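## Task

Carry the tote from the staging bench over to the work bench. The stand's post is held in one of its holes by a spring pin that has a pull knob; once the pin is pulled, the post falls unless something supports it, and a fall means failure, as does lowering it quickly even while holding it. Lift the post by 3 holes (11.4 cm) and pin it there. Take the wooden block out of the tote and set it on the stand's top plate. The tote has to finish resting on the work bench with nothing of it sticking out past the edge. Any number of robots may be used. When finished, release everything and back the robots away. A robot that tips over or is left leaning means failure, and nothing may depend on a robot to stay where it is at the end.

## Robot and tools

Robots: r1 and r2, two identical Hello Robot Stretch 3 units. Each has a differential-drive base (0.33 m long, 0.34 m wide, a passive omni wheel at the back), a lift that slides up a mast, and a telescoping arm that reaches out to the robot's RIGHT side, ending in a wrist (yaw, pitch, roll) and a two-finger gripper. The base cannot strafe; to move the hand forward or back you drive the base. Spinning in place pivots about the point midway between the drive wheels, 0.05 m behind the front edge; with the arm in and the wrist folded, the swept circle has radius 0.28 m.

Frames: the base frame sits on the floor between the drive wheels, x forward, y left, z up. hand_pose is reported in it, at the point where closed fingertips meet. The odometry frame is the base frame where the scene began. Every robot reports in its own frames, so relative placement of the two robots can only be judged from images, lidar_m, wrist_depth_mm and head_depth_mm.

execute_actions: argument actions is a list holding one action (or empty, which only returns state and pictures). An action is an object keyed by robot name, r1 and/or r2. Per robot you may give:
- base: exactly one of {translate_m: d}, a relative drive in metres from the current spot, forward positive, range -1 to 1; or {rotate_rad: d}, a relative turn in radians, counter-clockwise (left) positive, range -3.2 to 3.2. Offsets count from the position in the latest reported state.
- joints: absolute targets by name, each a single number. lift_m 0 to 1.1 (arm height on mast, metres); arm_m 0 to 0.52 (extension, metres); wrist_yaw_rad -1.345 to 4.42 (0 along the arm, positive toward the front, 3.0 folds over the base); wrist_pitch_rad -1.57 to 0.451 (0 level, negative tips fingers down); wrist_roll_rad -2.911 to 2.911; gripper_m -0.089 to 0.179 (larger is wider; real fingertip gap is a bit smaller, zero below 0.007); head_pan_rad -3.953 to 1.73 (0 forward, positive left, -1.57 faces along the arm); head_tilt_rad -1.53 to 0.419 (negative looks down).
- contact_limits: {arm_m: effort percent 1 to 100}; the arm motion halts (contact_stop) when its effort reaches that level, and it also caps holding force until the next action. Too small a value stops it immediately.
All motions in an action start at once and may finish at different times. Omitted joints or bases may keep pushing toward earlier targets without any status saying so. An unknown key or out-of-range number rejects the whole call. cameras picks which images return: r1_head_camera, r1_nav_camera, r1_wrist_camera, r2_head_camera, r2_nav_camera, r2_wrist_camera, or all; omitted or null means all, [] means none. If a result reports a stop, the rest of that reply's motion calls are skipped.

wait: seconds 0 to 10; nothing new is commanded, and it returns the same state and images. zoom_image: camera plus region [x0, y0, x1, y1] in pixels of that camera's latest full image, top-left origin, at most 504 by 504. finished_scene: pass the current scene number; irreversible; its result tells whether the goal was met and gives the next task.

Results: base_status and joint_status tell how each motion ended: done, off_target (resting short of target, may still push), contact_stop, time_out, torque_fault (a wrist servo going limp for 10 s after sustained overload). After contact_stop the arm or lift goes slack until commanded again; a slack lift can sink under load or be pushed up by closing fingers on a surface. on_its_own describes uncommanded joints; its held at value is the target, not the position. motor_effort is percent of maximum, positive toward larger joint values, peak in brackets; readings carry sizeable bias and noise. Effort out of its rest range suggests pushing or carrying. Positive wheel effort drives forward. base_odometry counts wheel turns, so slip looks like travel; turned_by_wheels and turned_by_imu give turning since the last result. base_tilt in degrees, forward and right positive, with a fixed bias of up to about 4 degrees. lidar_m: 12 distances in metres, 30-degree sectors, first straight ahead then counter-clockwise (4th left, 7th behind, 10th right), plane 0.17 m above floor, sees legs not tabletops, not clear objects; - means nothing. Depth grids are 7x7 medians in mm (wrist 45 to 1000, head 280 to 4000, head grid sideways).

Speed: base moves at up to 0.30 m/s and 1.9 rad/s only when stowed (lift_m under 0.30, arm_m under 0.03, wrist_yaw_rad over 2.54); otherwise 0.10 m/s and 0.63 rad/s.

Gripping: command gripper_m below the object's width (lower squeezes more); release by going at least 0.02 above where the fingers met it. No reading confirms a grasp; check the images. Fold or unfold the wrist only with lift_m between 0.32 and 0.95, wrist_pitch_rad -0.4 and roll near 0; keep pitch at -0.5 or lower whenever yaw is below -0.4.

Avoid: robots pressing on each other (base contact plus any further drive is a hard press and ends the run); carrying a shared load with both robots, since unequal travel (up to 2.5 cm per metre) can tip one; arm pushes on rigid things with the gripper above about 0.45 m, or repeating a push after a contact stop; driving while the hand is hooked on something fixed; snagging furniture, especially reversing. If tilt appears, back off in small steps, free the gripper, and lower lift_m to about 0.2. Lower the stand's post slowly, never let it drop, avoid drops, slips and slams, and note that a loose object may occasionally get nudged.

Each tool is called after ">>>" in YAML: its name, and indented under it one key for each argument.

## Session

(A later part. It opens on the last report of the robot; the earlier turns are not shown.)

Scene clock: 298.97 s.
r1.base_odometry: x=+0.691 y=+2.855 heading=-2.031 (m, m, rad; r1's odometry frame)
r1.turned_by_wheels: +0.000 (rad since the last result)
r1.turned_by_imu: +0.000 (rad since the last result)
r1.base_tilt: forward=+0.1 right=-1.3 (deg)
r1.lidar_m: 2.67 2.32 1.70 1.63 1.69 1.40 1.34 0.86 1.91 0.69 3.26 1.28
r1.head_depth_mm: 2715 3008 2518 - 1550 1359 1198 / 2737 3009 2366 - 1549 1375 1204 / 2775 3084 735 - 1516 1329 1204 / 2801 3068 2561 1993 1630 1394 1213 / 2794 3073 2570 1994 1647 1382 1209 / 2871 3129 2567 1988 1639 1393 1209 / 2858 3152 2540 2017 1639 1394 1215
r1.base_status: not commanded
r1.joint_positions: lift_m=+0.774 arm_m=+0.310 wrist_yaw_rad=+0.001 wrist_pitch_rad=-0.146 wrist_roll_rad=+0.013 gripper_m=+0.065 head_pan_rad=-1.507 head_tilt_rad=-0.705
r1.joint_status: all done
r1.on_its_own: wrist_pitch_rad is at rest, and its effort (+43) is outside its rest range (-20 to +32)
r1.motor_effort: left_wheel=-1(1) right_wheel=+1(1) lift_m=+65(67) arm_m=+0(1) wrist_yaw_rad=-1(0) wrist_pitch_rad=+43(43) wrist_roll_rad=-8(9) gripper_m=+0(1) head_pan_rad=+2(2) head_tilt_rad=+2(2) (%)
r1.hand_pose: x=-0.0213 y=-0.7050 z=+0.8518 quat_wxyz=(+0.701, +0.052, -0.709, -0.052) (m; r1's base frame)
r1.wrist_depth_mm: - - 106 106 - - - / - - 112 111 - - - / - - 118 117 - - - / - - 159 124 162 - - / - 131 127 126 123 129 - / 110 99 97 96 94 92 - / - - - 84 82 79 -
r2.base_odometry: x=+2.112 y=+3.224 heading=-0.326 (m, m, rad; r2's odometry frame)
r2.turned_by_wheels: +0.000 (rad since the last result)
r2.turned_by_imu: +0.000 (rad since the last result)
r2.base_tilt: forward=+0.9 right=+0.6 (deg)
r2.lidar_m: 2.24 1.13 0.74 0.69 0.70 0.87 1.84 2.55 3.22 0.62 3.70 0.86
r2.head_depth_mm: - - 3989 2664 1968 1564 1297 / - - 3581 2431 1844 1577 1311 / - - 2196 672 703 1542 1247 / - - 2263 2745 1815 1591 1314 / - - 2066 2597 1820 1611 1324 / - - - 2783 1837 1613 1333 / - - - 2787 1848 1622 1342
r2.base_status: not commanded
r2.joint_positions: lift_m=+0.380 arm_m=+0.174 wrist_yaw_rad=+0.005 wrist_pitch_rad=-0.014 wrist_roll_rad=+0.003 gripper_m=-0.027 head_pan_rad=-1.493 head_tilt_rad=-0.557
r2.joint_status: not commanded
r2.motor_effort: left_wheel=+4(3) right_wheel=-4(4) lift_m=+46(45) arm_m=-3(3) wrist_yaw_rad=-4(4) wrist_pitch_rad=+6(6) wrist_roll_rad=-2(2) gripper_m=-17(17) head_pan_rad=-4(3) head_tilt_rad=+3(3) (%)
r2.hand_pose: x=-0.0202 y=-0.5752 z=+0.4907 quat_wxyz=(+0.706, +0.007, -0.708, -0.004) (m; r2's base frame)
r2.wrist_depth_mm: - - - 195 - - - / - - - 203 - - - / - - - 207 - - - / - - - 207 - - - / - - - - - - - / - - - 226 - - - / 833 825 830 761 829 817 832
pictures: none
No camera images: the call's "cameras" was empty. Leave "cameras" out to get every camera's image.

>>> execute_actions:
  actions:
    - {"r1":{"joints":{"lift_m":0.745}},"r2":{"joints":{"gripper_m":0.045,"lift_m":0.374}}}
  cameras: []

>>> execute_actions:
  actions:
    - {"r2":{"joints":{"arm_m":0.2}}}
  cameras: []

>>> execute_actions:
  actions:
    - {"r1":{"joints":{"lift_m":0.768}},"r2":{"joints":{"gripper_m":-0.06}}}
  cameras: []

>>> execute_actions:
  actions:
    - {"r2":{"joints":{"arm_m":0.185}}}
  cameras: []

>>> execute_actions:
  actions:
    - {"r1":{"joints":{"lift_m":0.783}}}
  cameras: ["r2_wrist_camera"]

Scene clock: 307.10 s.
r1.base_odometry: x=+0.691 y=+2.855 heading=-2.031 (m, m, rad; r1's odometry frame)
r1.turned_by_wheels: +0.000 (rad since the last result)
r1.turned_by_imu: -0.002 (rad since the last result)
r1.base_tilt: forward=+0.2 right=-1.3 (deg)
r1.lidar_m: 2.67 2.32 1.69 1.63 1.70 1.39 1.34 0.86 1.90 0.69 3.28 1.28
r1.head_depth_mm: 2763 3034 2534 2113 - 1385 1197 / 2733 3080 2371 - 1526 1384 1199 / 2792 3062 745 - 1511 1320 1207 / 2786 3051 2563 1999 1649 1395 1200 / 2841 3100 2577 1998 1645 1398 1213 / 2829 3122 2605 1998 1630 1391 1214 / 2838 3145 2564 2013 1658 1397 1209
r1.base_status: not commanded
r1.joint_positions: lift_m=+0.745 arm_m=+0.310 wrist_yaw_rad=+0.001 wrist_pitch_rad=-0.184 wrist_roll_rad=+0.006 gripper_m=+0.065 head_pan_rad=-1.507 head_tilt_rad=-0.704
r1.joint_status: all done
r1.on_its_own: wrist_pitch_rad is held at -0.163, not at your +0.000, by its stall guard, which is not easing now
r1.motor_effort: left_wheel=-2(1) right_wheel=+1(1) lift_m=+34(41) arm_m=+0(0) wrist_yaw_rad=+0(1) wrist_pitch_rad=+7(7) wrist_roll_rad=-4(3) gripper_m=+0(0) head_pan_rad=+2(2) head_tilt_rad=+2(2) (%)
r1.hand_pose: x=-0.0213 y=-0.7025 z=+0.8133 quat_wxyz=(+0.702, +0.065, -0.706, -0.065) (m; r1's base frame)
r1.wrist_depth_mm: - - 106 106 - - - / - - 112 112 - - - / - - 123 118 129 - - / 115 93 91 89 87 86 - / - - 78 152 72 71 69 / - - - 165 - - - / - - - 179 - - -
r2.base_odometry: x=+2.112 y=+3.224 heading=-0.326 (m, m, rad; r2's odometry frame)
r2.turned_by_wheels: +0.000 (rad since the last result)
r2.turned_by_imu: -0.001 (rad since the last result)
r2.base_tilt: forward=+0.9 right=+0.6 (deg)
r2.lidar_m: 2.24 1.13 0.75 0.69 0.70 0.87 1.84 2.55 3.23 0.62 3.70 0.86
r2.head_depth_mm: - - - 2661 1979 1564 1304 / - - 3539 2455 1848 1575 1307 / - - 2201 672 702 1539 1217 / - - 2243 2723 746 1606 1318 / - - 2076 2626 742 1605 1324 / - - - 2763 726 1620 1336 / - - - 2777 640 1633 1339
r2.base_status: not commanded
r2.joint_positions: lift_m=+0.374 arm_m=+0.174 wrist_yaw_rad=+0.002 wrist_pitch_rad=-0.017 wrist_roll_rad=+0.003 gripper_m=+0.045 head_pan_rad=-1.493 head_tilt_rad=-0.557
r2.joint_status: all done
r2.motor_effort: left_wheel=+3(3) right_wheel=-3(4) lift_m=+28(38) arm_m=-3(3) wrist_yaw_rad=-1(4) wrist_pitch_rad=+7(7) wrist_roll_rad=-1(2) gripper_m=+0(79) head_pan_rad=-5(4) head_tilt_rad=+4(3) (%)
r2.hand_pose: x=-0.0210 y=-0.5751 z=+0.4845 quat_wxyz=(+0.706, +0.007, -0.708, -0.006) (m; r2's base frame)
r2.wrist_depth_mm: - - - 195 - - - / - - - 202 - - - / - - - 203 - - - / - - - 208 - - - / - - - 214 - - - / - - 960 226 927 - - / 817 818 825 238 817 790 803
pictures: none
No camera images: the call's "cameras" was empty. Leave "cameras" out to get every camera's image.

Scene clock: 308.23 s.
r1.base_odometry: x=+0.691 y=+2.855 heading=-2.031 (m, m, rad; r1's odometry frame)
r1.turned_by_wheels: +0.000 (rad since the last result)
r1.turned_by_imu: +0.000 (rad since the last result)
r1.base_tilt: forward=+0.1 right=-1.3 (deg)
r1.lidar_m: 2.67 2.32 1.69 1.63 1.70 1.40 1.34 0.86 1.91 0.69 3.28 1.28
r1.head_depth_mm: 2717 3043 2533 2127 - 1381 1204 / 2758 2990 2339 - 1559 1374 1197 / 2756 3020 742 - 1097 1321 1203 / 2804 3044 2557 1987 1631 1388 1213 / 2802 3042 2589 1988 1653 1391 1209 / 2852 3106 2554 2007 1641 1397 1211 / 2864 3151 2584 2002 1644 1400 1203
r1.base_status: not commanded
r1.joint_positions: lift_m=+0.745 arm_m=+0.310 wrist_yaw_rad=+0.001 wrist_pitch_rad=-0.184 wrist_roll_rad=+0.006 gripper_m=+0.065 head_pan_rad=-1.507 head_tilt_rad=-0.704
r1.joint_status: not commanded
r1.on_its_own: wrist_pitch_rad is held at -0.163, not at your +0.000, by its stall guard, which is not easing now
r1.motor_effort: left_wheel=-2(2) right_wheel=+1(1) lift_m=+34(34) arm_m=+0(0) wrist_yaw_rad=+0(0) wrist_pitch_rad=+6(7) wrist_roll_rad=-3(4) gripper_m=+1(0) head_pan_rad=+2(2) head_tilt_rad=+2(1) (%)
r1.hand_pose: x=-0.0213 y=-0.7025 z=+0.8133 quat_wxyz=(+0.702, +0.065, -0.706, -0.065) (m; r1's base frame)
r1.wrist_depth_mm: - - 106 106 - - - / - - 112 112 - - - / - - 123 118 129 - - / 115 93 91 89 87 86 - / - - 78 152 72 71 69 / - - - 165 - - - / - - - 179 - - -
r2.base_odometry: x=+2.112 y=+3.224 heading=-0.326 (m, m, rad; r2's odometry frame)
r2.turned_by_wheels: +0.000 (rad since the last result)
r2.turned_by_imu: +0.000 (rad since the last result)
r2.base_tilt: forward=+1.0 right=+0.6 (deg)
r2.lidar_m: 2.24 1.13 0.75 0.69 0.70 0.87 1.84 2.56 3.21 0.62 3.70 0.86
r2.head_depth_mm: - - - 2673 1977 1564 1305 / - - 3597 2414 1841 1576 1309 / - - 2205 672 701 1541 1218 / - - 2246 2731 744 1597 1322 / - - 2057 2656 741 1607 1329 / - - - 2772 728 1623 1342 / - - - 2775 641 1628 1343
r2.base_status: not commanded
r2.joint_positions: lift_m=+0.374 arm_m=+0.200 wrist_yaw_rad=+0.001 wrist_pitch_rad=-0.018 wrist_roll_rad=+0.003 gripper_m=+0.045 head_pan_rad=-1.493 head_tilt_rad=-0.557
r2.joint_status: all done
r2.motor_effort: left_wheel=+2(3) right_wheel=-3(3) lift_m=+28(28) arm_m=+3(2) wrist_yaw_rad=-1(1) wrist_pitch_rad=+7(7) wrist_roll_rad=-2(2) gripper_m=+0(1) head_pan_rad=-4(5) head_tilt_rad=+3(2) (%)
r2.hand_pose: x=-0.0212 y=-0.6004 z=+0.4844 quat_wxyz=(+0.706, +0.007, -0.708, -0.006) (m; r2's base frame)
r2.wrist_depth_mm: - - - 172 - - - / - - - 177 - - - / - - - 178 - - - / - - - 181 - - - / - - - 185 - - - / - - 996 198 908 - - / 813 800 814 206 813 817 800
pictures: none
No camera images: the call's "cameras" was empty. Leave "cameras" out to get every camera's image.

Scene clock: 309.77 s.
r1.base_odometry: x=+0.691 y=+2.855 heading=-2.031 (m, m, rad; r1's odometry frame)
r1.turned_by_wheels: +0.000 (rad since the last result)
r1.turned_by_imu: +0.000 (rad since the last result)
r1.base_tilt: forward=+0.2 right=-1.3 (deg)
r1.lidar_m: 2.67 2.31 1.69 1.63 1.69 1.39 1.34 0.86 1.91 0.69 3.28 1.28
r1.head_depth_mm: 2741 3000 2552 - - 1354 1203 / 2739 3104 2347 - 1553 1392 1204 / 2739 3068 742 - 1095 1324 1206 / 2794 3072 2556 2009 1641 1392 1208 / 2767 3074 2571 2005 1645 1390 1205 / 2848 3129 2590 2015 1650 1397 1212 / 2877 3140 2600 2008 1649 1397 1213
r1.base_status: not commanded
r1.joint_positions: lift_m=+0.768 arm_m=+0.310 wrist_yaw_rad=+0.001 wrist_pitch_rad=-0.184 wrist_roll_rad=+0.006 gripper_m=+0.065 head_pan_rad=-1.507 head_tilt_rad=-0.704
r1.joint_status: all done
r1.on_its_own: wrist_pitch_rad is held at -0.163, not at your +0.000, by its stall guard, which is not easing now
r1.motor_effort: left_wheel=-1(1) right_wheel=+1(1) lift_m=+46(48) arm_m=+0(0) wrist_yaw_rad=-1(1) wrist_pitch_rad=+6(7) wrist_roll_rad=-3(4) gripper_m=+0(1) head_pan_rad=+2(3) head_tilt_rad=+2(2) (%)
r1.hand_pose: x=-0.0213 y=-0.7025 z=+0.8359 quat_wxyz=(+0.702, +0.065, -0.706, -0.065) (m; r1's base frame)
r1.wrist_depth_mm: - - 106 106 - - - / - - 112 112 - - - / - - 212 118 223 - - / - - 134 125 138 - - / - 112 110 108 106 105 - / - 90 88 84 82 81 - / - - - 180 - - -
r2.base_odometry: x=+2.112 y=+3.224 heading=-0.326 (m, m, rad; r2's odometry frame)
r2.turned_by_wheels: +0.000 (rad since the last result)
r2.turned_by_imu: +0.000 (rad since the last result)
r2.base_tilt: forward=+0.9 right=+0.6 (deg)
r2.lidar_m: 2.24 1.13 0.75 0.69 0.69 0.87 1.83 2.56 3.21 0.62 3.69 0.86
r2.head_depth_mm: - - - 2664 1963 1568 1301 / - - 3601 2431 1841 1576 1312 / - - 2213 675 702 1549 1250 / - - 2249 2728 748 1596 1323 / - - 2064 2610 1829 1602 1331 / - - - 2770 1831 1619 1338 / - - - 2830 641 1632 1339
r2.base_status: not commanded
r2.joint_positions: lift_m=+0.374 arm_m=+0.200 wrist_yaw_rad=-0.004 wrist_pitch_rad=-0.018 wrist_roll_rad=+0.003 gripper_m=-0.059 head_pan_rad=-1.493 head_tilt_rad=-0.557
r2.joint_status: all done
r2.motor_effort: left_wheel=+3(3) right_wheel=-4(4) lift_m=+28(28) arm_m=+3(3) wrist_yaw_rad=+3(4) wrist_pitch_rad=+8(8) wrist_roll_rad=-2(2) gripper_m=-35(100) head_pan_rad=-4(4) head_tilt_rad=+3(3) (%)
r2.hand_pose: x=-0.0225 y=-0.6003 z=+0.4842 quat_wxyz=(+0.706, +0.005, -0.708, -0.008) (m; r2's base frame)
r2.wrist_depth_mm: - - - 169 - - - / - - - 176 - - - / - - - 177 - - - / - - - 181 - - - / - - - 154 - - - / - - - 198 - - - / 797 822 808 207 803 808 818
pictures: none
No camera images: the call's "cameras" was empty. Leave "cameras" out to get every camera's image.

Scene clock: 310.80 s.
r1.base_odometry: x=+0.691 y=+2.855 heading=-2.031 (m, m, rad; r1's odometry frame)
r1.turned_by_wheels: +0.000 (rad since the last result)
r1.turned_by_imu: +0.000 (rad since the last result)
r1.base_tilt: forward=+0.1 right=-1.4 (deg)
r1.lidar_m: 2.67 2.32 1.70 1.63 1.69 1.39 1.34 0.86 1.90 0.69 3.27 1.28
r1.head_depth_mm: 2677 3006 2511 - - 1351 1203 / 2728 3046 2343 - 1558 1383 1197 / 2781 3064 744 - 1511 1322 1192 / 2822 3044 2579 1982 1649 1402 1209 / 2797 3131 2563 1996 1640 1396 1206 / 2819 3062 2551 1988 1652 1399 1209 / 2883 3126 2581 2022 1654 1393 1217
r1.base_status: not commanded
r1.joint_positions: lift_m=+0.768 arm_m=+0.310 wrist_yaw_rad=+0.001 wrist_pitch_rad=-0.184 wrist_roll_rad=+0.006 gripper_m=+0.065 head_pan_rad=-1.507 head_tilt_rad=-0.704
r1.joint_status: not commanded
r1.on_its_own: wrist_pitch_rad is held at -0.163, not at your +0.000, by its stall guard, which is not easing now
r1.motor_effort: left_wheel=-2(1) right_wheel=+1(1) lift_m=+47(47) arm_m=+0(0) wrist_yaw_rad=-1(0) wrist_pitch_rad=+6(7) wrist_roll_rad=-4(4) gripper_m=+1(0) head_pan_rad=+2(3) head_tilt_rad=+1(2) (%)
r1.hand_pose: x=-0.0213 y=-0.7025 z=+0.8359 quat_wxyz=(+0.702, +0.065, -0.706, -0.065) (m; r1's base frame)
r1.wrist_depth_mm: - - 106 106 - - - / - - 113 112 - - - / - - 212 119 224 - - / - - 134 126 138 - - / - 111 109 108 106 105 - / - 90 88 84 82 81 - / - - - 179 - - -
r2.base_odometry: x=+2.112 y=+3.224 heading=-0.326 (m, m, rad; r2's odometry frame)
r2.turned_by_wheels: +0.000 (rad since the last result)
r2.turned_by_imu: +0.000 (rad since the last result)
r2.base_tilt: forward=+1.0 right=+0.6 (deg)
r2.lidar_m: 2.24 1.14 0.75 0.69 0.70 0.87 1.84 2.56 3.21 0.62 3.71 0.86
r2.head_depth_mm: - - - 2663 1971 1568 1293 / - - 3539 2449 1836 1581 1308 / - - 2217 672 703 1545 1254 / - - 2254 2716 769 1595 1313 / - - 2078 2652 1827 1611 1328 / - - - 2790 1834 1621 1336 / - - - 2810 640 1639 1340
r2.base_status: not commanded
r2.joint_positions: lift_m=+0.374 arm_m=+0.186 wrist_yaw_rad=+0.005 wrist_pitch_rad=-0.011 wrist_roll_rad=+0.003 gripper_m=-0.053 head_pan_rad=-1.493 head_tilt_rad=-0.556
r2.joint_status: all done
r2.on_its_own: gripper_m is held at -0.053, not at your -0.060, by its stall guard, which is still easing
r2.motor_effort: left_wheel=+4(7) right_wheel=-5(6) lift_m=+29(29) arm_m=-6(9) wrist_yaw_rad=-4(5) wrist_pitch_rad=+5(8) wrist_roll_rad=-1(2) gripper_m=-12(34) head_pan_rad=-4(4) head_tilt_rad=+4(3) (%)
r2.hand_pose: x=-0.0201 y=-0.5866 z=+0.4860 quat_wxyz=(+0.706, +0.006, -0.708, -0.002) (m; r2's base frame)
r2.wrist_depth_mm: - - - 185 - - - / - - - 192 - - - / - - - 192 - - - / - - - 196 - - - / - - - 168 - - - / - - - 212 - - - / 842 804 823 224 807 814 806
pictures: none
No camera images: the call's "cameras" was empty. Leave "cameras" out to get every camera's image.

Scene clock: 311.63 s.
r1.base_odometry: x=+0.691 y=+2.855 heading=-2.031 (m, m, rad; r1's odometry frame)
r1.turned_by_wheels: +0.000 (rad since the last result)
r1.turned_by_imu: +0.000 (rad since the last result)
r1.base_tilt: forward=+0.1 right=-1.3 (deg)
r1.lidar_m: 2.68 2.31 1.69 1.63 1.69 1.39 1.34 0.86 1.91 0.69 3.27 1.28
r1.head_depth_mm: 2713 3030 2543 - 1515 1342 1202 / 2769 3048 2476 - 1583 1376 1200 / 2752 3035 735 1942 1524 1319 1204 / 2783 3114 2563 1989 1630 1394 1211 / 2858 3133 2560 1991 1639 1395 1211 / 2824 3099 2572 2010 1640 1391 1211 / 2844 3143 2560 2009 1642 1396 1209
r1.base_status: not commanded
r1.joint_positions: lift_m=+0.783 arm_m=+0.310 wrist_yaw_rad=+0.001 wrist_pitch_rad=-0.219 wrist_roll_rad=+0.011 gripper_m=+0.065 head_pan_rad=-1.507 head_tilt_rad=-0.704
r1.joint_status: all done
r1.on_its_own: wrist_pitch_rad is held at -0.163, not at your +0.000, by its stall guard, which is not easing now
r1.motor_effort: left_wheel=-2(1) right_wheel=+1(1) lift_m=+53(52) arm_m=+0(1) wrist_yaw_rad=+0(0) wrist_pitch_rad=+16(17) wrist_roll_rad=-7(7) gripper_m=+1(1) head_pan_rad=+3(2) head_tilt_rad=+2(2) (%)
r1.hand_pose: x=-0.0213 y=-0.6999 z=+0.8420 quat_wxyz=(+0.699, +0.077, -0.706, -0.078) (m; r1's base frame)
r1.wrist_depth_mm: - - 105 105 - - - / - - 112 111 - - - / - - 220 118 - - - / - - 147 127 150 - - / - 124 122 120 118 124 - / 107 97 96 94 93 92 - / - - - 183 - 82 -
r2.base_odometry: x=+2.112 y=+3.224 heading=-0.326 (m, m, rad; r2's odometry frame)
r2.turned_by_wheels: +0.000 (rad since the last result)
r2.turned_by_imu: +0.000 (rad since the last result)
r2.base_tilt: forward=+1.0 right=+0.6 (deg)
r2.lidar_m: 2.24 1.14 0.75 0.69 0.70 0.87 1.83 2.56 3.22 0.62 3.70 0.86
r2.head_depth_mm: - - - 2646 1975 1569 1302 / - - 3579 2456 1858 1592 1315 / - - 2185 676 701 1547 1250 / - - 2255 2736 1817 1600 1320 / - - 2072 2596 1813 1611 1328 / - - - 2767 1835 1625 1338 / - - - 2665 1852 1621 1346
r2.base_status: not commanded
r2.joint_positions: lift_m=+0.374 arm_m=+0.186 wrist_yaw_rad=+0.005 wrist_pitch_rad=-0.011 wrist_roll_rad=+0.003 gripper_m=-0.049 head_pan_rad=-1.493 head_tilt_rad=-0.556
r2.joint_status: not commanded
r2.on_its_own: gripper_m is held at -0.050, not at your -0.060, by its stall guard, which is still easing
r2.motor_effort: left_wheel=+4(5) right_wheel=-5(5) lift_m=+29(29) arm_m=-5(6) wrist_yaw_rad=-4(4) wrist_pitch_rad=+4(4) wrist_roll_rad=-1(1) gripper_m=-28(30) head_pan_rad=-4(4) head_tilt_rad=+2(2) (%)
r2.hand_pose: x=-0.0201 y=-0.5865 z=+0.4861 quat_wxyz=(+0.706, +0.006, -0.708, -0.002) (m; r2's base frame)
r2.wrist_depth_mm: - - - 185 - - - / - - - 193 - - - / - - - 192 - - - / - - - 195 - - - / - - - 167 - - - / - - - 213 - - - / 838 808 820 224 828 812 837
pictures: r2_wrist_camera
camera_calibration (this result's frames):
r2_wrist_camera: T_world_to_cam=[[-0.999874, -0.0152718, 0.00429702, -0.031613], [-0.00751721, 0.217543, -0.976022, 0.633247], [0.0139708, -0.975931, -0.21763, -0.295967], [0, 0, 0, 1]] pos_world=[-0.0227138, -0.427085, 0.553788]
Images, in order (width x height): r2_wrist_camera 644x364.

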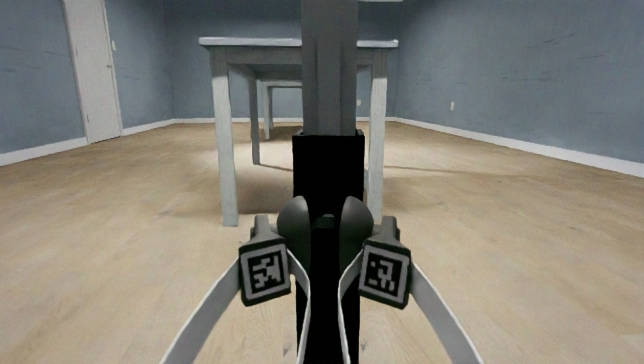

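>>> execute_actions:
  actions:
    - {"r1":{"joints":{"lift_m":0.62,"arm_m":0.24,"wrist_pitch_rad":-0.2}},"r2":{"joints":{"gripper_m":0.045}}}
  cameras: []

>>> execute_actions:
  actions:
    - {"r1":{"joints":{"wrist_yaw_rad":1.7,"wrist_pitch_rad":-0.8}},"r2":{"joints":{"arm_m":0.2}}}
  cameras: []

>>> execute_actions:
  actions:
    - {"r1":{"joints":{"arm_m":0.45}}}
  cameras: ["r1_head_camera","r2_head_camera"]

Scene clock: 323.17 s.
r1.base_odometry: x=+0.691 y=+2.855 heading=-2.031 (m, m, rad; r1's odometry frame)
r1.turned_by_wheels: +0.000 (rad since the last result)
r1.turned_by_imu: -0.002 (rad since the last result)
r1.base_tilt: forward=+0.1 right=-1.3 (deg)
r1.lidar_m: 2.67 2.32 1.69 1.63 1.70 1.40 1.34 0.86 1.90 0.69 3.26 1.28
r1.head_depth_mm: 2746 3038 2486 1993 1506 1419 - / 2724 3072 2349 1944 1711 - 1210 / 2779 3046 742 1848 - 1318 1204 / 2813 3050 2589 2002 1638 1386 1214 / 2812 3058 2573 2005 1651 1394 1208 / 2846 3209 2609 2002 1640 1398 1214 / 2907 3173 2602 2018 1651 1392 1207
r1.base_status: not commanded
r1.joint_positions: lift_m=+0.620 arm_m=+0.240 wrist_yaw_rad=+0.001 wrist_pitch_rad=-0.220 wrist_roll_rad=+0.005 gripper_m=+0.065 head_pan_rad=-1.507 head_tilt_rad=-0.704
r1.joint_status: all done
r1.motor_effort: left_wheel=-2(2) right_wheel=+1(1) lift_m=+34(46) arm_m=-3(3) wrist_yaw_rad=-1(0) wrist_pitch_rad=+6(18) wrist_roll_rad=-3(7) gripper_m=+0(1) head_pan_rad=+3(2) head_tilt_rad=+3(2) (%)
r1.hand_pose: x=-0.0213 y=-0.6301 z=+0.6794 quat_wxyz=(+0.701, +0.078, -0.704, -0.078) (m; r1's base frame)
r1.wrist_depth_mm: - - - 188 - - - / - - - 198 - - - / - - - 211 - - - / - - - - - - - / - - - - - - - / - - - - - - 319 / 970 976 965 294 884 937 250
r2.base_odometry: x=+2.112 y=+3.224 heading=-0.326 (m, m, rad; r2's odometry frame)
r2.turned_by_wheels: +0.000 (rad since the last result)
r2.turned_by_imu: -0.002 (rad since the last result)
r2.base_tilt: forward=+1.0 right=+0.6 (deg)
r2.lidar_m: 2.24 1.13 0.75 0.69 0.70 0.87 1.83 2.55 3.19 0.62 3.71 0.86
r2.head_depth_mm: - - - 2659 1966 1575 1306 / - - 3557 2446 1849 1578 1306 / - - 2201 674 704 1540 1224 / - - 2240 2715 1878 1550 1313 / - - 2056 2616 2030 1518 1325 / - - - 2794 2061 1485 1338 / - - - 2812 2064 1527 1344
r2.base_status: not commanded
r2.joint_positions: lift_m=+0.374 arm_m=+0.185 wrist_yaw_rad=+0.002 wrist_pitch_rad=-0.017 wrist_roll_rad=+0.003 gripper_m=+0.045 head_pan_rad=-1.493 head_tilt_rad=-0.556
r2.joint_status: all done
r2.motor_effort: left_wheel=+2(5) right_wheel=-2(5) lift_m=+29(29) arm_m=-4(5) wrist_yaw_rad=-1(4) wrist_pitch_rad=+7(7) wrist_roll_rad=-1(1) gripper_m=+0(78) head_pan_rad=-4(5) head_tilt_rad=+2(3) (%)
r2.hand_pose: x=-0.0210 y=-0.5862 z=+0.4845 quat_wxyz=(+0.706, +0.007, -0.708, -0.006) (m; r2's base frame)
r2.wrist_depth_mm: - - - 185 - - - / - - - 191 - - - / - - - 191 - - - / - - - 197 - - - / - - - 200 - - - / - - - 214 930 - - / 811 793 791 223 799 801 832
pictures: none
No camera images: the call's "cameras" was empty. Leave "cameras" out to get every camera's image.

Scene clock: 325.03 s.
r1.base_odometry: x=+0.691 y=+2.855 heading=-2.031 (m, m, rad; r1's odometry frame)
r1.turned_by_wheels: +0.000 (rad since the last result)
r1.turned_by_imu: +0.000 (rad since the last result)
r1.base_tilt: forward=+0.0 right=-1.3 (deg)
r1.lidar_m: 2.67 2.32 1.69 1.63 1.69 1.39 1.34 0.85 1.90 0.69 3.29 1.27
r1.head_depth_mm: 2732 2985 2539 1985 1513 1413 - / 2717 3035 2364 1957 1731 1350 1210 / 2759 3064 741 1826 1529 1312 1207 / 2772 3080 2562 2003 1645 1446 1212 / 2786 3126 2561 2019 1660 1384 1187 / 2864 3178 2587 2007 1643 1391 1218 / 2886 3202 2572 2039 1651 1406 1219
r1.base_status: not commanded
r1.joint_positions: lift_m=+0.620 arm_m=+0.240 wrist_yaw_rad=+1.698 wrist_pitch_rad=-0.807 wrist_roll_rad=+0.004 gripper_m=+0.065 head_pan_rad=-1.507 head_tilt_rad=-0.704
r1.joint_status: all done
r1.motor_effort: left_wheel=-2(2) right_wheel=+1(1) lift_m=+34(34) arm_m=-2(3) wrist_yaw_rad=+1(1) wrist_pitch_rad=+2(4) wrist_roll_rad=-3(3) gripper_m=+1(0) head_pan_rad=+2(2) head_tilt_rad=+2(1) (%)
r1.hand_pose: x=+0.1371 y=-0.3651 z=+0.5571 quat_wxyz=(+0.638, +0.672, -0.222, +0.303) (m; r1's base frame)
r1.wrist_depth_mm: - - - - - - - / - - - - - - - / 970 986 973 962 977 996 986 / 878 870 890 872 870 880 872 / 780 802 800 792 796 798 793 / 727 720 - 717 710 723 727 / 649 661 663 663 666 667 658
r2.base_odometry: x=+2.112 y=+3.224 heading=-0.326 (m, m, rad; r2's odometry frame)
r2.turned_by_wheels: +0.000 (rad since the last result)
r2.turned_by_imu: +0.000 (rad since the last result)
r2.base_tilt: forward=+0.9 right=+0.7 (deg)
r2.lidar_m: 2.24 1.14 0.75 0.69 0.70 0.87 1.84 2.56 3.22 0.62 3.70 0.86
r2.head_depth_mm: - - - 2650 1978 1571 1303 / - - 3555 2464 1859 1578 1306 / - - 2205 674 702 1539 1253 / - - 2243 2732 1863 1598 1315 / - - 2078 2619 2028 1611 1330 / - - - 2757 2054 1568 1332 / - - - 2797 2069 1528 1340
r2.base_status: not commanded
r2.joint_positions: lift_m=+0.374 arm_m=+0.200 wrist_yaw_rad=+0.001 wrist_pitch_rad=-0.018 wrist_roll_rad=+0.003 gripper_m=+0.045 head_pan_rad=-1.493 head_tilt_rad=-0.556
r2.joint_status: all done
r2.motor_effort: left_wheel=+3(2) right_wheel=-2(2) lift_m=+30(29) arm_m=+3(4) wrist_yaw_rad=-1(1) wrist_pitch_rad=+7(7) wrist_roll_rad=-1(1) gripper_m=+1(1) head_pan_rad=-4(4) head_tilt_rad=+3(4) (%)
r2.hand_pose: x=-0.0211 y=-0.6004 z=+0.4844 quat_wxyz=(+0.706, +0.007, -0.708, -0.006) (m; r2's base frame)
r2.wrist_depth_mm: - - - 172 - - - / - - - 178 - - - / - - - 178 - - - / - - - 181 - - - / - - - 187 - - - / - - 993 199 893 - - / 827 817 815 207 815 809 817
pictures: none
No camera images: the call's "cameras" was empty. Leave "cameras" out to get every camera's image.

Scene clock: 327.83 s.
r1.base_odometry: x=+0.691 y=+2.855 heading=-2.031 (m, m, rad; r1's odometry frame)
r1.turned_by_wheels: +0.000 (rad since the last result)
r1.turned_by_imu: -0.001 (rad since the last result)
r1.base_tilt: forward=+0.1 right=-1.4 (deg)
r1.lidar_m: 2.68 2.32 1.70 1.63 1.70 1.39 1.34 0.86 1.91 0.69 3.27 1.28
r1.head_depth_mm: 2692 3030 2539 1972 1526 1387 - / 2757 3025 2319 2011 1550 1394 1204 / 2718 3022 742 1809 1082 1322 1205 / 2765 3073 2549 2019 1584 1384 1202 / 2820 3108 2574 1984 1688 1385 1213 / 2841 3123 2557 1997 1646 1398 1217 / 2818 3186 2563 2034 1667 1396 1210
r1.base_status: not commanded
r1.joint_positions: lift_m=+0.620 arm_m=+0.450 wrist_yaw_rad=+1.699 wrist_pitch_rad=-0.807 wrist_roll_rad=+0.004 gripper_m=+0.065 head_pan_rad=-1.507 head_tilt_rad=-0.704
r1.joint_status: all done
r1.motor_effort: left_wheel=-1(1) right_wheel=+1(1) lift_m=+34(34) arm_m=+3(2) wrist_yaw_rad=+1(2) wrist_pitch_rad=+3(2) wrist_roll_rad=-3(3) gripper_m=-1(1) head_pan_rad=+2(2) head_tilt_rad=+2(2) (%)
r1.hand_pose: x=+0.1371 y=-0.5744 z=+0.5571 quat_wxyz=(+0.638, +0.672, -0.222, +0.303) (m; r1's base frame)
r1.wrist_depth_mm: - - - - - - - / - - - - - - - / 984 955 986 990 968 991 986 / 875 878 876 862 869 874 882 / 786 785 804 786 801 789 807 / 707 712 - 701 710 728 726 / 657 654 652 657 660 668 655
r2.base_odometry: x=+2.112 y=+3.224 heading=-0.326 (m, m, rad; r2's odometry frame)
r2.turned_by_wheels: +0.000 (rad since the last result)
r2.turned_by_imu: +0.000 (rad since the last result)
r2.base_tilt: forward=+1.1 right=+0.6 (deg)
r2.lidar_m: 2.24 1.13 0.75 0.69 0.70 0.87 1.84 2.56 3.20 0.62 3.72 0.86
r2.head_depth_mm: - - - 2665 1985 1577 1302 / - - 3563 2448 1844 1570 1311 / - - 2189 674 702 1535 1251 / - - 2231 2769 728 1558 1326 / - - 2076 2623 2018 1553 1328 / - - - 2765 2067 1565 1339 / - - - 2822 2056 1575 1336
r2.base_status: not commanded
r2.joint_positions: lift_m=+0.374 arm_m=+0.200 wrist_yaw_rad=+0.001 wrist_pitch_rad=-0.018 wrist_roll_rad=+0.003 gripper_m=+0.045 head_pan_rad=-1.493 head_tilt_rad=-0.556
r2.joint_status: not commanded
r2.motor_effort: left_wheel=+2(2) right_wheel=-2(2) lift_m=+29(29) arm_m=+3(3) wrist_yaw_rad=-1(1) wrist_pitch_rad=+7(7) wrist_roll_rad=-1(1) gripper_m=+1(0) head_pan_rad=-4(5) head_tilt_rad=+3(3) (%)
r2.hand_pose: x=-0.0211 y=-0.6004 z=+0.4844 quat_wxyz=(+0.706, +0.007, -0.708, -0.006) (m; r2's base frame)
r2.wrist_depth_mm: - - - 172 - - - / - - - 178 - - - / - - - 177 - - - / - - - 181 - - - / - - - 186 - - - / - - 985 197 933 - - / 807 806 806 206 796 811 812
pictures: r1_head_camera (sideways: a quarter turn clockwise sets it upright), r2_head_camera (sideways: a quarter turn clockwise sets it upright)
camera_calibration (this result's frames):
r1_head_camera: T_world_to_cam=[[-0.0633953, 0.66012, -0.74848, 0.994216], [0.995443, 0.0953558, -0.000213965, -0.000755125], [0.0712307, -0.745083, -0.663157, 0.823575], [0, 0, 0, 1]] pos_world=[0.00511646, -0.0425977, 1.29031]
r2_head_camera: T_world_to_cam=[[0.0053493, 0.496849, -0.867821, 1.15112], [0.996653, 0.0681459, 0.0451586, -0.0619147], [0.0815755, -0.865158, -0.494821, 0.600637], [0, 0, 0, 1]] pos_world=[0.00655254, -0.0480671, 1.29897]
Images, in order (width x height): r1_head_camera 896x504, r2_head_camera 896x504.

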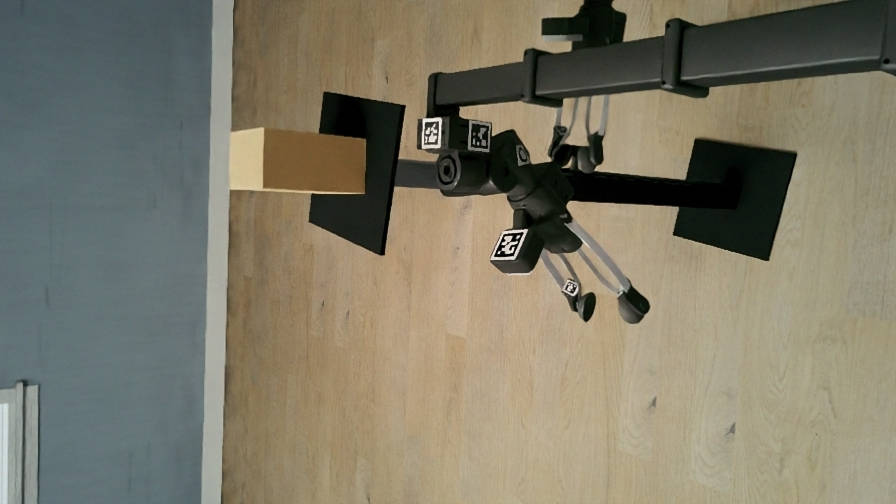

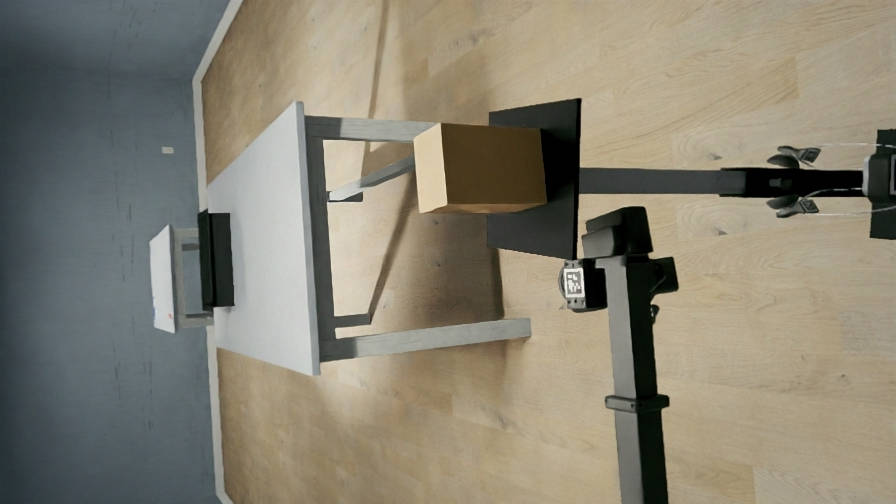

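>>> execute_actions:
  actions:
    - {"r1":{"joints":{"wrist_yaw_rad":2.9,"lift_m":0.61}}}
  cameras: []

>>> execute_actions:
  actions:
    - {"r1":{"joints":{"arm_m":0.515},"contact_limits":{"arm_m":10}}}
  cameras: []

>>> execute_actions:
  actions:
    - {"r1":{"joints":{"lift_m":0.64}},"r2":{"joints":{"gripper_m":-0.028}}}
  cameras: ["r1_head_camera","r2_head_camera"]

Scene clock: 337.03 s.
r1.base_odometry: x=+0.691 y=+2.855 heading=-2.031 (m, m, rad; r1's odometry frame)
r1.turned_by_wheels: +0.000 (rad since the last result)
r1.turned_by_imu: -0.001 (rad since the last result)
r1.base_tilt: forward=+0.1 right=-1.3 (deg)
r1.lidar_m: 2.67 2.31 1.70 1.63 1.69 1.39 1.34 0.86 1.91 0.69 3.25 1.29
r1.head_depth_mm: 2723 3045 2575 1978 1513 1405 - / 2757 3017 2381 2071 1577 1389 1204 / 2767 3041 743 1819 1517 1319 1208 / 2825 3005 2546 2038 1635 1376 1206 / 2802 3108 2559 2016 1628 1386 1203 / 2860 3135 2562 2020 1656 1393 1213 / 2882 3205 2586 1998 1639 1396 1209
r1.base_status: not commanded
r1.joint_positions: lift_m=+0.610 arm_m=+0.450 wrist_yaw_rad=+2.898 wrist_pitch_rad=-0.808 wrist_roll_rad=+0.004 gripper_m=+0.065 head_pan_rad=-1.507 head_tilt_rad=-0.704
r1.joint_status: all done
r1.motor_effort: left_wheel=-2(2) right_wheel=+1(1) lift_m=+34(33) arm_m=+3(3) wrist_yaw_rad=+1(3) wrist_pitch_rad=+2(3) wrist_roll_rad=-3(3) gripper_m=-1(0) head_pan_rad=+2(3) head_tilt_rad=+1(1) (%)
r1.hand_pose: x=+0.0173 y=-0.4397 z=+0.5471 quat_wxyz=(+0.355, +0.680, +0.196, +0.610) (m; r1's base frame)
r1.wrist_depth_mm: - - - - - - - / - - - - - - - / 968 973 - 968 963 966 985 / 864 856 - 861 856 856 882 / 770 783 - 775 791 776 776 / 709 692 - 709 700 711 714 / 647 657 639 653 658 649 648
r2.base_odometry: x=+2.112 y=+3.224 heading=-0.326 (m, m, rad; r2's odometry frame)
r2.turned_by_wheels: +0.000 (rad since the last result)
r2.turned_by_imu: -0.001 (rad since the last result)
r2.base_tilt: forward=+1.0 right=+0.6 (deg)
r2.lidar_m: 2.24 1.13 0.75 0.69 0.70 0.87 1.83 2.56 3.22 0.62 3.70 0.86
r2.head_depth_mm: - - - 2664 1974 1570 1304 / - - 3613 2439 1840 1573 1307 / - - 2218 673 702 1541 1247 / - - 2241 2730 744 1557 1325 / - - 2058 2616 2025 1469 1329 / - - - 2795 2040 1497 1335 / - - - 2797 2086 1525 1343
r2.base_status: not commanded
r2.joint_positions: lift_m=+0.374 arm_m=+0.200 wrist_yaw_rad=+0.001 wrist_pitch_rad=-0.018 wrist_roll_rad=+0.003 gripper_m=+0.045 head_pan_rad=-1.493 head_tilt_rad=-0.556
r2.joint_status: not commanded
r2.motor_effort: left_wheel=+2(2) right_wheel=-2(2) lift_m=+29(30) arm_m=+3(3) wrist_yaw_rad=-1(1) wrist_pitch_rad=+7(7) wrist_roll_rad=-1(1) gripper_m=+0(1) head_pan_rad=-4(4) head_tilt_rad=+3(3) (%)
r2.hand_pose: x=-0.0211 y=-0.6004 z=+0.4844 quat_wxyz=(+0.706, +0.007, -0.708, -0.006) (m; r2's base frame)
r2.wrist_depth_mm: - - - 172 - - - / - - - 177 - - - / - - - 177 - - - / - - - 182 - - - / - - - 186 - - - / - - - 197 957 - - / 819 817 810 206 828 814 818
pictures: none
No camera images: the call's "cameras" was empty. Leave "cameras" out to get every camera's image.

Scene clock: 338.53 s.
r1.base_odometry: x=+0.691 y=+2.855 heading=-2.031 (m, m, rad; r1's odometry frame)
r1.turned_by_wheels: +0.000 (rad since the last result)
r1.turned_by_imu: +0.000 (rad since the last result)
r1.base_tilt: forward=+0.1 right=-1.4 (deg)
r1.lidar_m: 2.68 2.32 1.70 1.63 1.70 1.40 1.34 0.85 1.90 0.69 3.26 1.28
r1.head_depth_mm: 2720 2971 2536 1972 1506 1389 - / 2727 3009 2376 1880 1558 1392 1208 / 2737 3045 743 1328 1326 1319 1204 / 2779 3057 2530 2016 1646 1377 1208 / 2811 3149 2573 2012 1664 1387 1212 / 2853 3074 2585 1988 1653 1386 1206 / 2895 3194 2590 1998 1654 1392 1217
r1.base_status: not commanded
r1.joint_positions: lift_m=+0.610 arm_m=+0.494 wrist_yaw_rad=+2.906 wrist_pitch_rad=-0.809 wrist_roll_rad=+0.004 gripper_m=+0.065 head_pan_rad=-1.507 head_tilt_rad=-0.703
r1.joint_status: arm_m contact_stop (moved +0.044 of +0.065)
r1.on_its_own: arm_m is slack since a contact_stop, until your next command for it (your +0.515 is given up)
r1.motor_effort: left_wheel=-1(3) right_wheel=+0(4) lift_m=+36(37) arm_m=+0(12) wrist_yaw_rad=-6(8) wrist_pitch_rad=+3(4) wrist_roll_rad=-3(3) gripper_m=+0(1) head_pan_rad=+3(2) head_tilt_rad=+2(1) (%)
r1.contact_limits: arm_m 10 (drawing in: default 19, maximum 30; extending or still: default 25, maximum 41)
r1.hand_pose: x=+0.0161 y=-0.4840 z=+0.5467 quat_wxyz=(+0.354, +0.679, +0.199, +0.611) (m; r1's base frame)
r1.wrist_depth_mm: - - - - - - - / - - - - - - - / 948 957 - 979 995 952 991 / 850 869 - 865 866 875 871 / 767 767 769 767 791 779 784 / 701 708 - 699 698 712 712 / 648 653 649 643 646 655 648
r2.base_odometry: x=+2.112 y=+3.224 heading=-0.326 (m, m, rad; r2's odometry frame)
r2.turned_by_wheels: +0.000 (rad since the last result)
r2.turned_by_imu: +0.000 (rad since the last result)
r2.base_tilt: forward=+0.9 right=+0.7 (deg)
r2.lidar_m: 2.24 1.13 0.75 0.69 0.70 0.87 1.83 2.56 3.21 0.62 3.68 0.86
r2.head_depth_mm: - - - 2651 1978 1567 1305 / - - 3595 2436 1839 1584 1308 / - - 2228 673 702 1541 1249 / - - 2275 2735 702 1475 1328 / - - 2070 2609 2040 927 1330 / - - - 2793 2042 1572 1326 / - - - 2842 2063 1535 1342
r2.base_status: not commanded
r2.joint_positions: lift_m=+0.374 arm_m=+0.200 wrist_yaw_rad=+0.001 wrist_pitch_rad=-0.018 wrist_roll_rad=+0.003 gripper_m=+0.045 head_pan_rad=-1.493 head_tilt_rad=-0.556
r2.joint_status: not commanded
r2.motor_effort: left_wheel=+2(3) right_wheel=-2(2) lift_m=+29(28) arm_m=+4(3) wrist_yaw_rad=-1(1) wrist_pitch_rad=+7(7) wrist_roll_rad=-1(1) gripper_m=+1(0) head_pan_rad=-3(4) head_tilt_rad=+3(4) (%)
r2.hand_pose: x=-0.0211 y=-0.6004 z=+0.4844 quat_wxyz=(+0.706, +0.007, -0.708, -0.006) (m; r2's base frame)
r2.wrist_depth_mm: - - - 171 - - - / - - - 178 - - - / - - - 177 - - - / - - - 181 - - - / - - - 186 - - - / - - 973 197 955 - - / 804 806 802 207 811 812 830
pictures: none
No camera images: the call's "cameras" was empty. Leave "cameras" out to get every camera's image.

not run: a stop came earlier in this reply.

>>> execute_actions:
  actions:
    - {"r1":{"joints":{"lift_m":0.64,"arm_m":0.49}},"r2":{"joints":{"gripper_m":-0.028}}}
  cameras: ["r1_head_camera","r2_head_camera"]

Scene clock: 342.03 s.
r1.base_odometry: x=+0.691 y=+2.855 heading=-2.031 (m, m, rad; r1's odometry frame)
r1.turned_by_wheels: +0.000 (rad since the last result)
r1.turned_by_imu: -0.001 (rad since the last result)
r1.base_tilt: forward=+0.1 right=-1.3 (deg)
r1.lidar_m: 2.67 2.32 1.69 1.63 1.69 1.39 1.34 0.86 1.91 0.69 3.25 1.29
r1.head_depth_mm: 2716 3014 2547 2001 1508 - - / 2719 3036 2358 1874 1588 1387 1195 / 2738 3055 741 1847 1309 1319 1201 / 2775 3071 2555 2010 1629 1377 1217 / 2830 3126 2564 1993 1645 1389 1209 / 2832 3104 2577 2016 1651 1404 1215 / 2890 3155 2572 2020 1659 1393 1206
r1.base_status: not commanded
r1.joint_positions: lift_m=+0.639 arm_m=+0.490 wrist_yaw_rad=+2.901 wrist_pitch_rad=-0.809 wrist_roll_rad=+0.004 gripper_m=+0.065 head_pan_rad=-1.507 head_tilt_rad=-0.703
r1.joint_status: all done
r1.motor_effort: left_wheel=-1(1) right_wheel=+0(1) lift_m=+58(60) arm_m=-2(4) wrist_yaw_rad=-1(5) wrist_pitch_rad=+3(3) wrist_roll_rad=-3(3) gripper_m=+0(0) head_pan_rad=+2(2) head_tilt_rad=+2(1) (%)
r1.hand_pose: x=+0.0167 y=-0.4804 z=+0.5761 quat_wxyz=(+0.355, +0.680, +0.198, +0.611) (m; r1's base frame)
r1.wrist_depth_mm: - - - - - - - / - - - - - - - / 996 - - - - 991 - / 890 907 - 908 890 912 888 / 792 791 - 803 821 811 818 / 726 732 - 750 723 740 744 / 661 677 682 682 675 674 676
r2.base_odometry: x=+2.112 y=+3.224 heading=-0.326 (m, m, rad; r2's odometry frame)
r2.turned_by_wheels: +0.000 (rad since the last result)
r2.turned_by_imu: +0.000 (rad since the last result)
r2.base_tilt: forward=+0.9 right=+0.6 (deg)
r2.lidar_m: 2.24 1.13 0.75 0.69 0.70 0.87 1.83 2.56 3.19 0.62 3.70 0.86
r2.head_depth_mm: - - - 2672 1993 1575 1303 / - - 3603 2463 1863 1580 1309 / - - 2201 675 701 1542 1246 / - - 2266 2752 669 1515 1322 / - - 2068 2608 2017 1514 1328 / - - - 2795 2055 1609 1342 / - - - 2828 2059 1585 1336
r2.base_status: not commanded
r2.joint_positions: lift_m=+0.374 arm_m=+0.200 wrist_yaw_rad=-0.002 wrist_pitch_rad=-0.018 wrist_roll_rad=+0.003 gripper_m=-0.027 head_pan_rad=-1.493 head_tilt_rad=-0.556
r2.joint_status: all done
r2.motor_effort: left_wheel=+3(3) right_wheel=-3(3) lift_m=+29(29) arm_m=+3(4) wrist_yaw_rad=+1(2) wrist_pitch_rad=+8(8) wrist_roll_rad=-1(1) gripper_m=-22(95) head_pan_rad=-4(4) head_tilt_rad=+5(3) (%)
r2.hand_pose: x=-0.0220 y=-0.6003 z=+0.4842 quat_wxyz=(+0.706, +0.006, -0.708, -0.008) (m; r2's base frame)
r2.wrist_depth_mm: - - - 169 - - - / - - - 178 - - - / - - - 178 - - - / - - - 182 - - - / - - - 155 - - - / - - - 199 - - - / 801 817 798 207 819 819 806
pictures: r1_head_camera (sideways: a quarter turn clockwise sets it upright), r2_head_camera (sideways: a quarter turn clockwise sets it upright)
camera_calibration (this result's frames):
r1_head_camera: T_world_to_cam=[[-0.0634389, 0.659735, -0.748816, 0.994653], [0.995433, 0.0954581, -0.000229996, -0.000734195], [0.0713288, -0.745411, -0.662778, 0.823081], [0, 0, 0, 1]] pos_world=[0.00512122, -0.0426037, 1.29033]
r2_head_camera: T_world_to_cam=[[0.00534943, 0.496848, -0.867821, 1.15112], [0.996653, 0.0681457, 0.0451586, -0.0619147], [0.0815753, -0.865158, -0.494821, 0.600636], [0, 0, 0, 1]] pos_world=[0.00655253, -0.0480671, 1.29897]
Images, in order (width x height): r1_head_camera 896x504, r2_head_camera 896x504.

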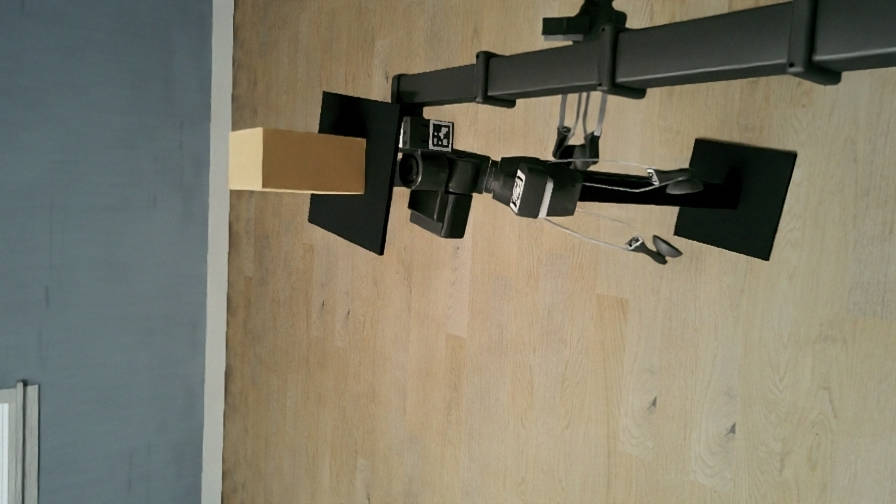

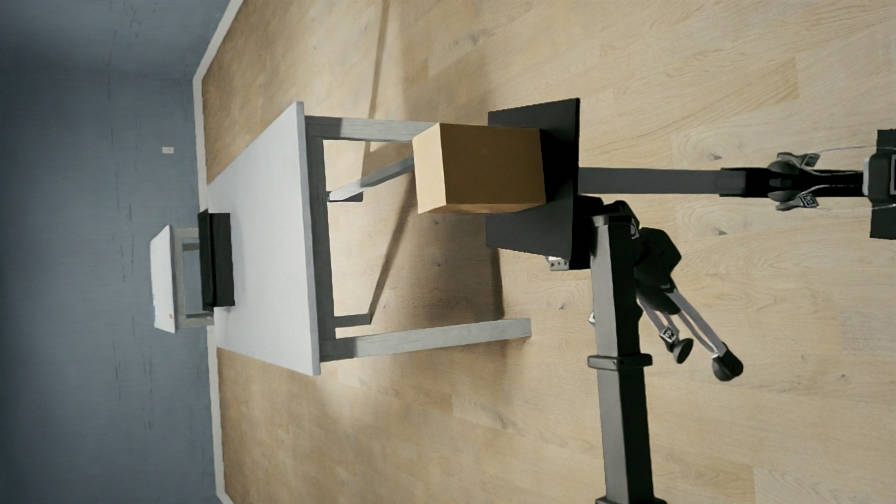

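Loaded. Pull.

>>> execute_actions:
  actions:
    - {"r2":{"joints":{"arm_m":0.186,"gripper_m":-0.05}}}
  cameras: []

>>> execute_actions:
  actions:
    - {"r1":{"joints":{"lift_m":0.652}}}
  cameras: ["r2_wrist_camera"]

Scene clock: 346.30 s.
r1.base_odometry: x=+0.691 y=+2.855 heading=-2.031 (m, m, rad; r1's odometry frame)
r1.turned_by_wheels: +0.000 (rad since the last result)
r1.turned_by_imu: -0.001 (rad since the last result)
r1.base_tilt: forward=+0.1 right=-1.3 (deg)
r1.lidar_m: 2.67 2.31 1.69 1.63 1.69 1.40 1.34 0.86 1.90 0.69 3.28 1.28
r1.head_depth_mm: 2719 3047 2514 1979 1251 - - / 2785 3088 2365 1867 1587 1385 1209 / 2778 3041 740 1841 1509 1312 1210 / 2773 3075 2551 1995 1643 1372 1208 / 2823 3154 2553 2003 1639 1380 1207 / 2847 3172 2567 2006 1638 1398 1213 / 2881 3206 2625 2029 1650 1401 1213
r1.base_status: not commanded
r1.joint_positions: lift_m=+0.639 arm_m=+0.490 wrist_yaw_rad=+2.901 wrist_pitch_rad=-0.809 wrist_roll_rad=+0.004 gripper_m=+0.065 head_pan_rad=-1.507 head_tilt_rad=-0.703
r1.joint_status: not commanded
r1.motor_effort: left_wheel=-1(1) right_wheel=+0(0) lift_m=+57(57) arm_m=-2(2) wrist_yaw_rad=-2(1) wrist_pitch_rad=+3(3) wrist_roll_rad=-3(3) gripper_m=+1(0) head_pan_rad=+3(3) head_tilt_rad=+1(1) (%)
r1.hand_pose: x=+0.0167 y=-0.4804 z=+0.5761 quat_wxyz=(+0.355, +0.680, +0.198, +0.611) (m; r1's base frame)
r1.wrist_depth_mm: - - - - - - - / - - - - - - - / - - - - - - - / 886 888 - 898 907 909 887 / 801 819 - 807 842 811 832 / 734 745 - 739 729 750 728 / 669 677 677 685 686 676 668
r2.base_odometry: x=+2.112 y=+3.224 heading=-0.326 (m, m, rad; r2's odometry frame)
r2.turned_by_wheels: +0.000 (rad since the last result)
r2.turned_by_imu: -0.001 (rad since the last result)
r2.base_tilt: forward=+0.9 right=+0.7 (deg)
r2.lidar_m: 2.24 1.13 0.75 0.69 0.70 0.87 1.84 2.55 3.22 0.62 3.71 0.86
r2.head_depth_mm: - - - 2665 1990 1572 1302 / - - 3558 2448 1847 1588 1310 / - - 2188 674 701 1540 1257 / - - 2240 2717 670 1512 1319 / - - 2063 2634 2025 1509 1337 / - - - 2798 2057 1618 1330 / - - - 2829 2051 1578 1341
r2.base_status: not commanded
r2.joint_positions: lift_m=+0.374 arm_m=+0.187 wrist_yaw_rad=+0.005 wrist_pitch_rad=-0.012 wrist_roll_rad=+0.003 gripper_m=-0.049 head_pan_rad=-1.493 head_tilt_rad=-0.556
r2.joint_status: all done
r2.motor_effort: left_wheel=+4(5) right_wheel=-5(5) lift_m=+29(29) arm_m=-5(8) wrist_yaw_rad=-5(5) wrist_pitch_rad=+5(8) wrist_roll_rad=-1(1) gripper_m=-28(100) head_pan_rad=-5(4) head_tilt_rad=+3(4) (%)
r2.hand_pose: x=-0.0201 y=-0.5875 z=+0.4857 quat_wxyz=(+0.706, +0.006, -0.708, -0.003) (m; r2's base frame)
r2.wrist_depth_mm: - - - 185 - - - / - - - 191 - - - / - - - 191 - - - / - - - 195 - - - / - - - 167 - - - / - - - 211 - - - / 832 822 819 223 807 822 826
pictures: none
No camera images: the call's "cameras" was empty. Leave "cameras" out to get every camera's image.

Scene clock: 347.07 s.
r1.base_odometry: x=+0.691 y=+2.855 heading=-2.031 (m, m, rad; r1's odometry frame)
r1.turned_by_wheels: +0.000 (rad since the last result)
r1.turned_by_imu: +0.000 (rad since the last result)
r1.base_tilt: forward=+0.2 right=-1.3 (deg)
r1.lidar_m: 2.67 2.32 1.69 1.63 1.69 1.39 1.34 0.86 1.91 0.69 3.27 1.28
r1.head_depth_mm: 2709 2994 2568 1984 1255 - - / 2755 3053 2362 1874 1588 1381 1202 / 2796 2993 738 1837 1520 1318 1206 / 2786 3089 2586 2009 1645 1374 1206 / 2781 3103 2620 2006 1660 1393 1206 / 2855 3137 2569 2006 1636 1388 1214 / 2910 3197 2606 2013 1654 1395 1217
r1.base_status: not commanded
r1.joint_positions: lift_m=+0.640 arm_m=+0.490 wrist_yaw_rad=+2.901 wrist_pitch_rad=-0.809 wrist_roll_rad=+0.004 gripper_m=+0.065 head_pan_rad=-1.507 head_tilt_rad=-0.703
r1.joint_status: lift_m contact_stop (moved +0.000 of +0.013)
r1.on_its_own: lift_m is slack since a contact_stop, until your next command for it (your +0.652 is given up)
r1.motor_effort: left_wheel=-1(1) right_wheel=+0(0) lift_m=+43(83) arm_m=-1(2) wrist_yaw_rad=-1(1) wrist_pitch_rad=+3(3) wrist_roll_rad=-3(3) gripper_m=+0(0) head_pan_rad=+2(2) head_tilt_rad=+2(2) (%)
r1.hand_pose: x=+0.0167 y=-0.4803 z=+0.5764 quat_wxyz=(+0.355, +0.680, +0.198, +0.611) (m; r1's base frame)
r1.wrist_depth_mm: - - - - - - - / - - - - - - - / - - - - - - - / 907 903 - 894 897 897 902 / 819 820 - 812 841 804 837 / 740 732 - 740 723 731 740 / 664 684 675 683 687 676 681
r2.base_odometry: x=+2.112 y=+3.224 heading=-0.326 (m, m, rad; r2's odometry frame)
r2.turned_by_wheels: +0.000 (rad since the last result)
r2.turned_by_imu: +0.000 (rad since the last result)
r2.base_tilt: forward=+1.0 right=+0.6 (deg)
r2.lidar_m: 2.24 1.13 0.75 0.69 0.70 0.87 1.84 2.56 3.20 0.62 3.70 0.86
r2.head_depth_mm: - - - 2673 1968 1566 1299 / - - 3489 2437 1841 1588 1309 / - - 2212 673 701 1541 1254 / - - 2222 2737 683 1501 1320 / - - 2073 2604 2043 1515 1330 / - - - 2783 2050 1621 1333 / - - - 2826 2065 1576 1338
r2.base_status: not commanded
r2.joint_positions: lift_m=+0.374 arm_m=+0.187 wrist_yaw_rad=+0.005 wrist_pitch_rad=-0.012 wrist_roll_rad=+0.003 gripper_m=-0.045 head_pan_rad=-1.493 head_tilt_rad=-0.556
r2.joint_status: not commanded
r2.on_its_own: gripper_m is held at -0.044, not at your -0.050, by its stall guard, which is still easing
r2.motor_effort: left_wheel=+5(5) right_wheel=-5(5) lift_m=+29(29) arm_m=-5(6) wrist_yaw_rad=-4(4) wrist_pitch_rad=+5(5) wrist_roll_rad=-1(1) gripper_m=-3(28) head_pan_rad=-4(6) head_tilt_rad=+4(3) (%)
r2.hand_pose: x=-0.0201 y=-0.5875 z=+0.4857 quat_wxyz=(+0.706, +0.006, -0.708, -0.003) (m; r2's base frame)
r2.wrist_depth_mm: - - - 182 - - - / - - - 191 - - - / - - - 192 - - - / - - - 193 - - - / - - - 167 - - - / - - - 211 - - - / 824 829 794 223 822 817 822
pictures: r2_wrist_camera
camera_calibration (this result's frames):
r2_wrist_camera: T_world_to_cam=[[-0.999877, -0.0151043, 0.00432576, -0.0315869], [-0.00752848, 0.218934, -0.975711, 0.633772], [0.0137904, -0.975623, -0.219021, -0.296159], [0, 0, 0, 1]] pos_world=[-0.0227275, -0.428171, 0.55365]
Images, in order (width x height): r2_wrist_camera 644x364.

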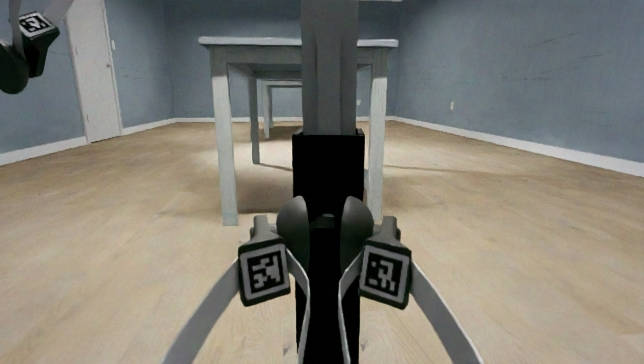

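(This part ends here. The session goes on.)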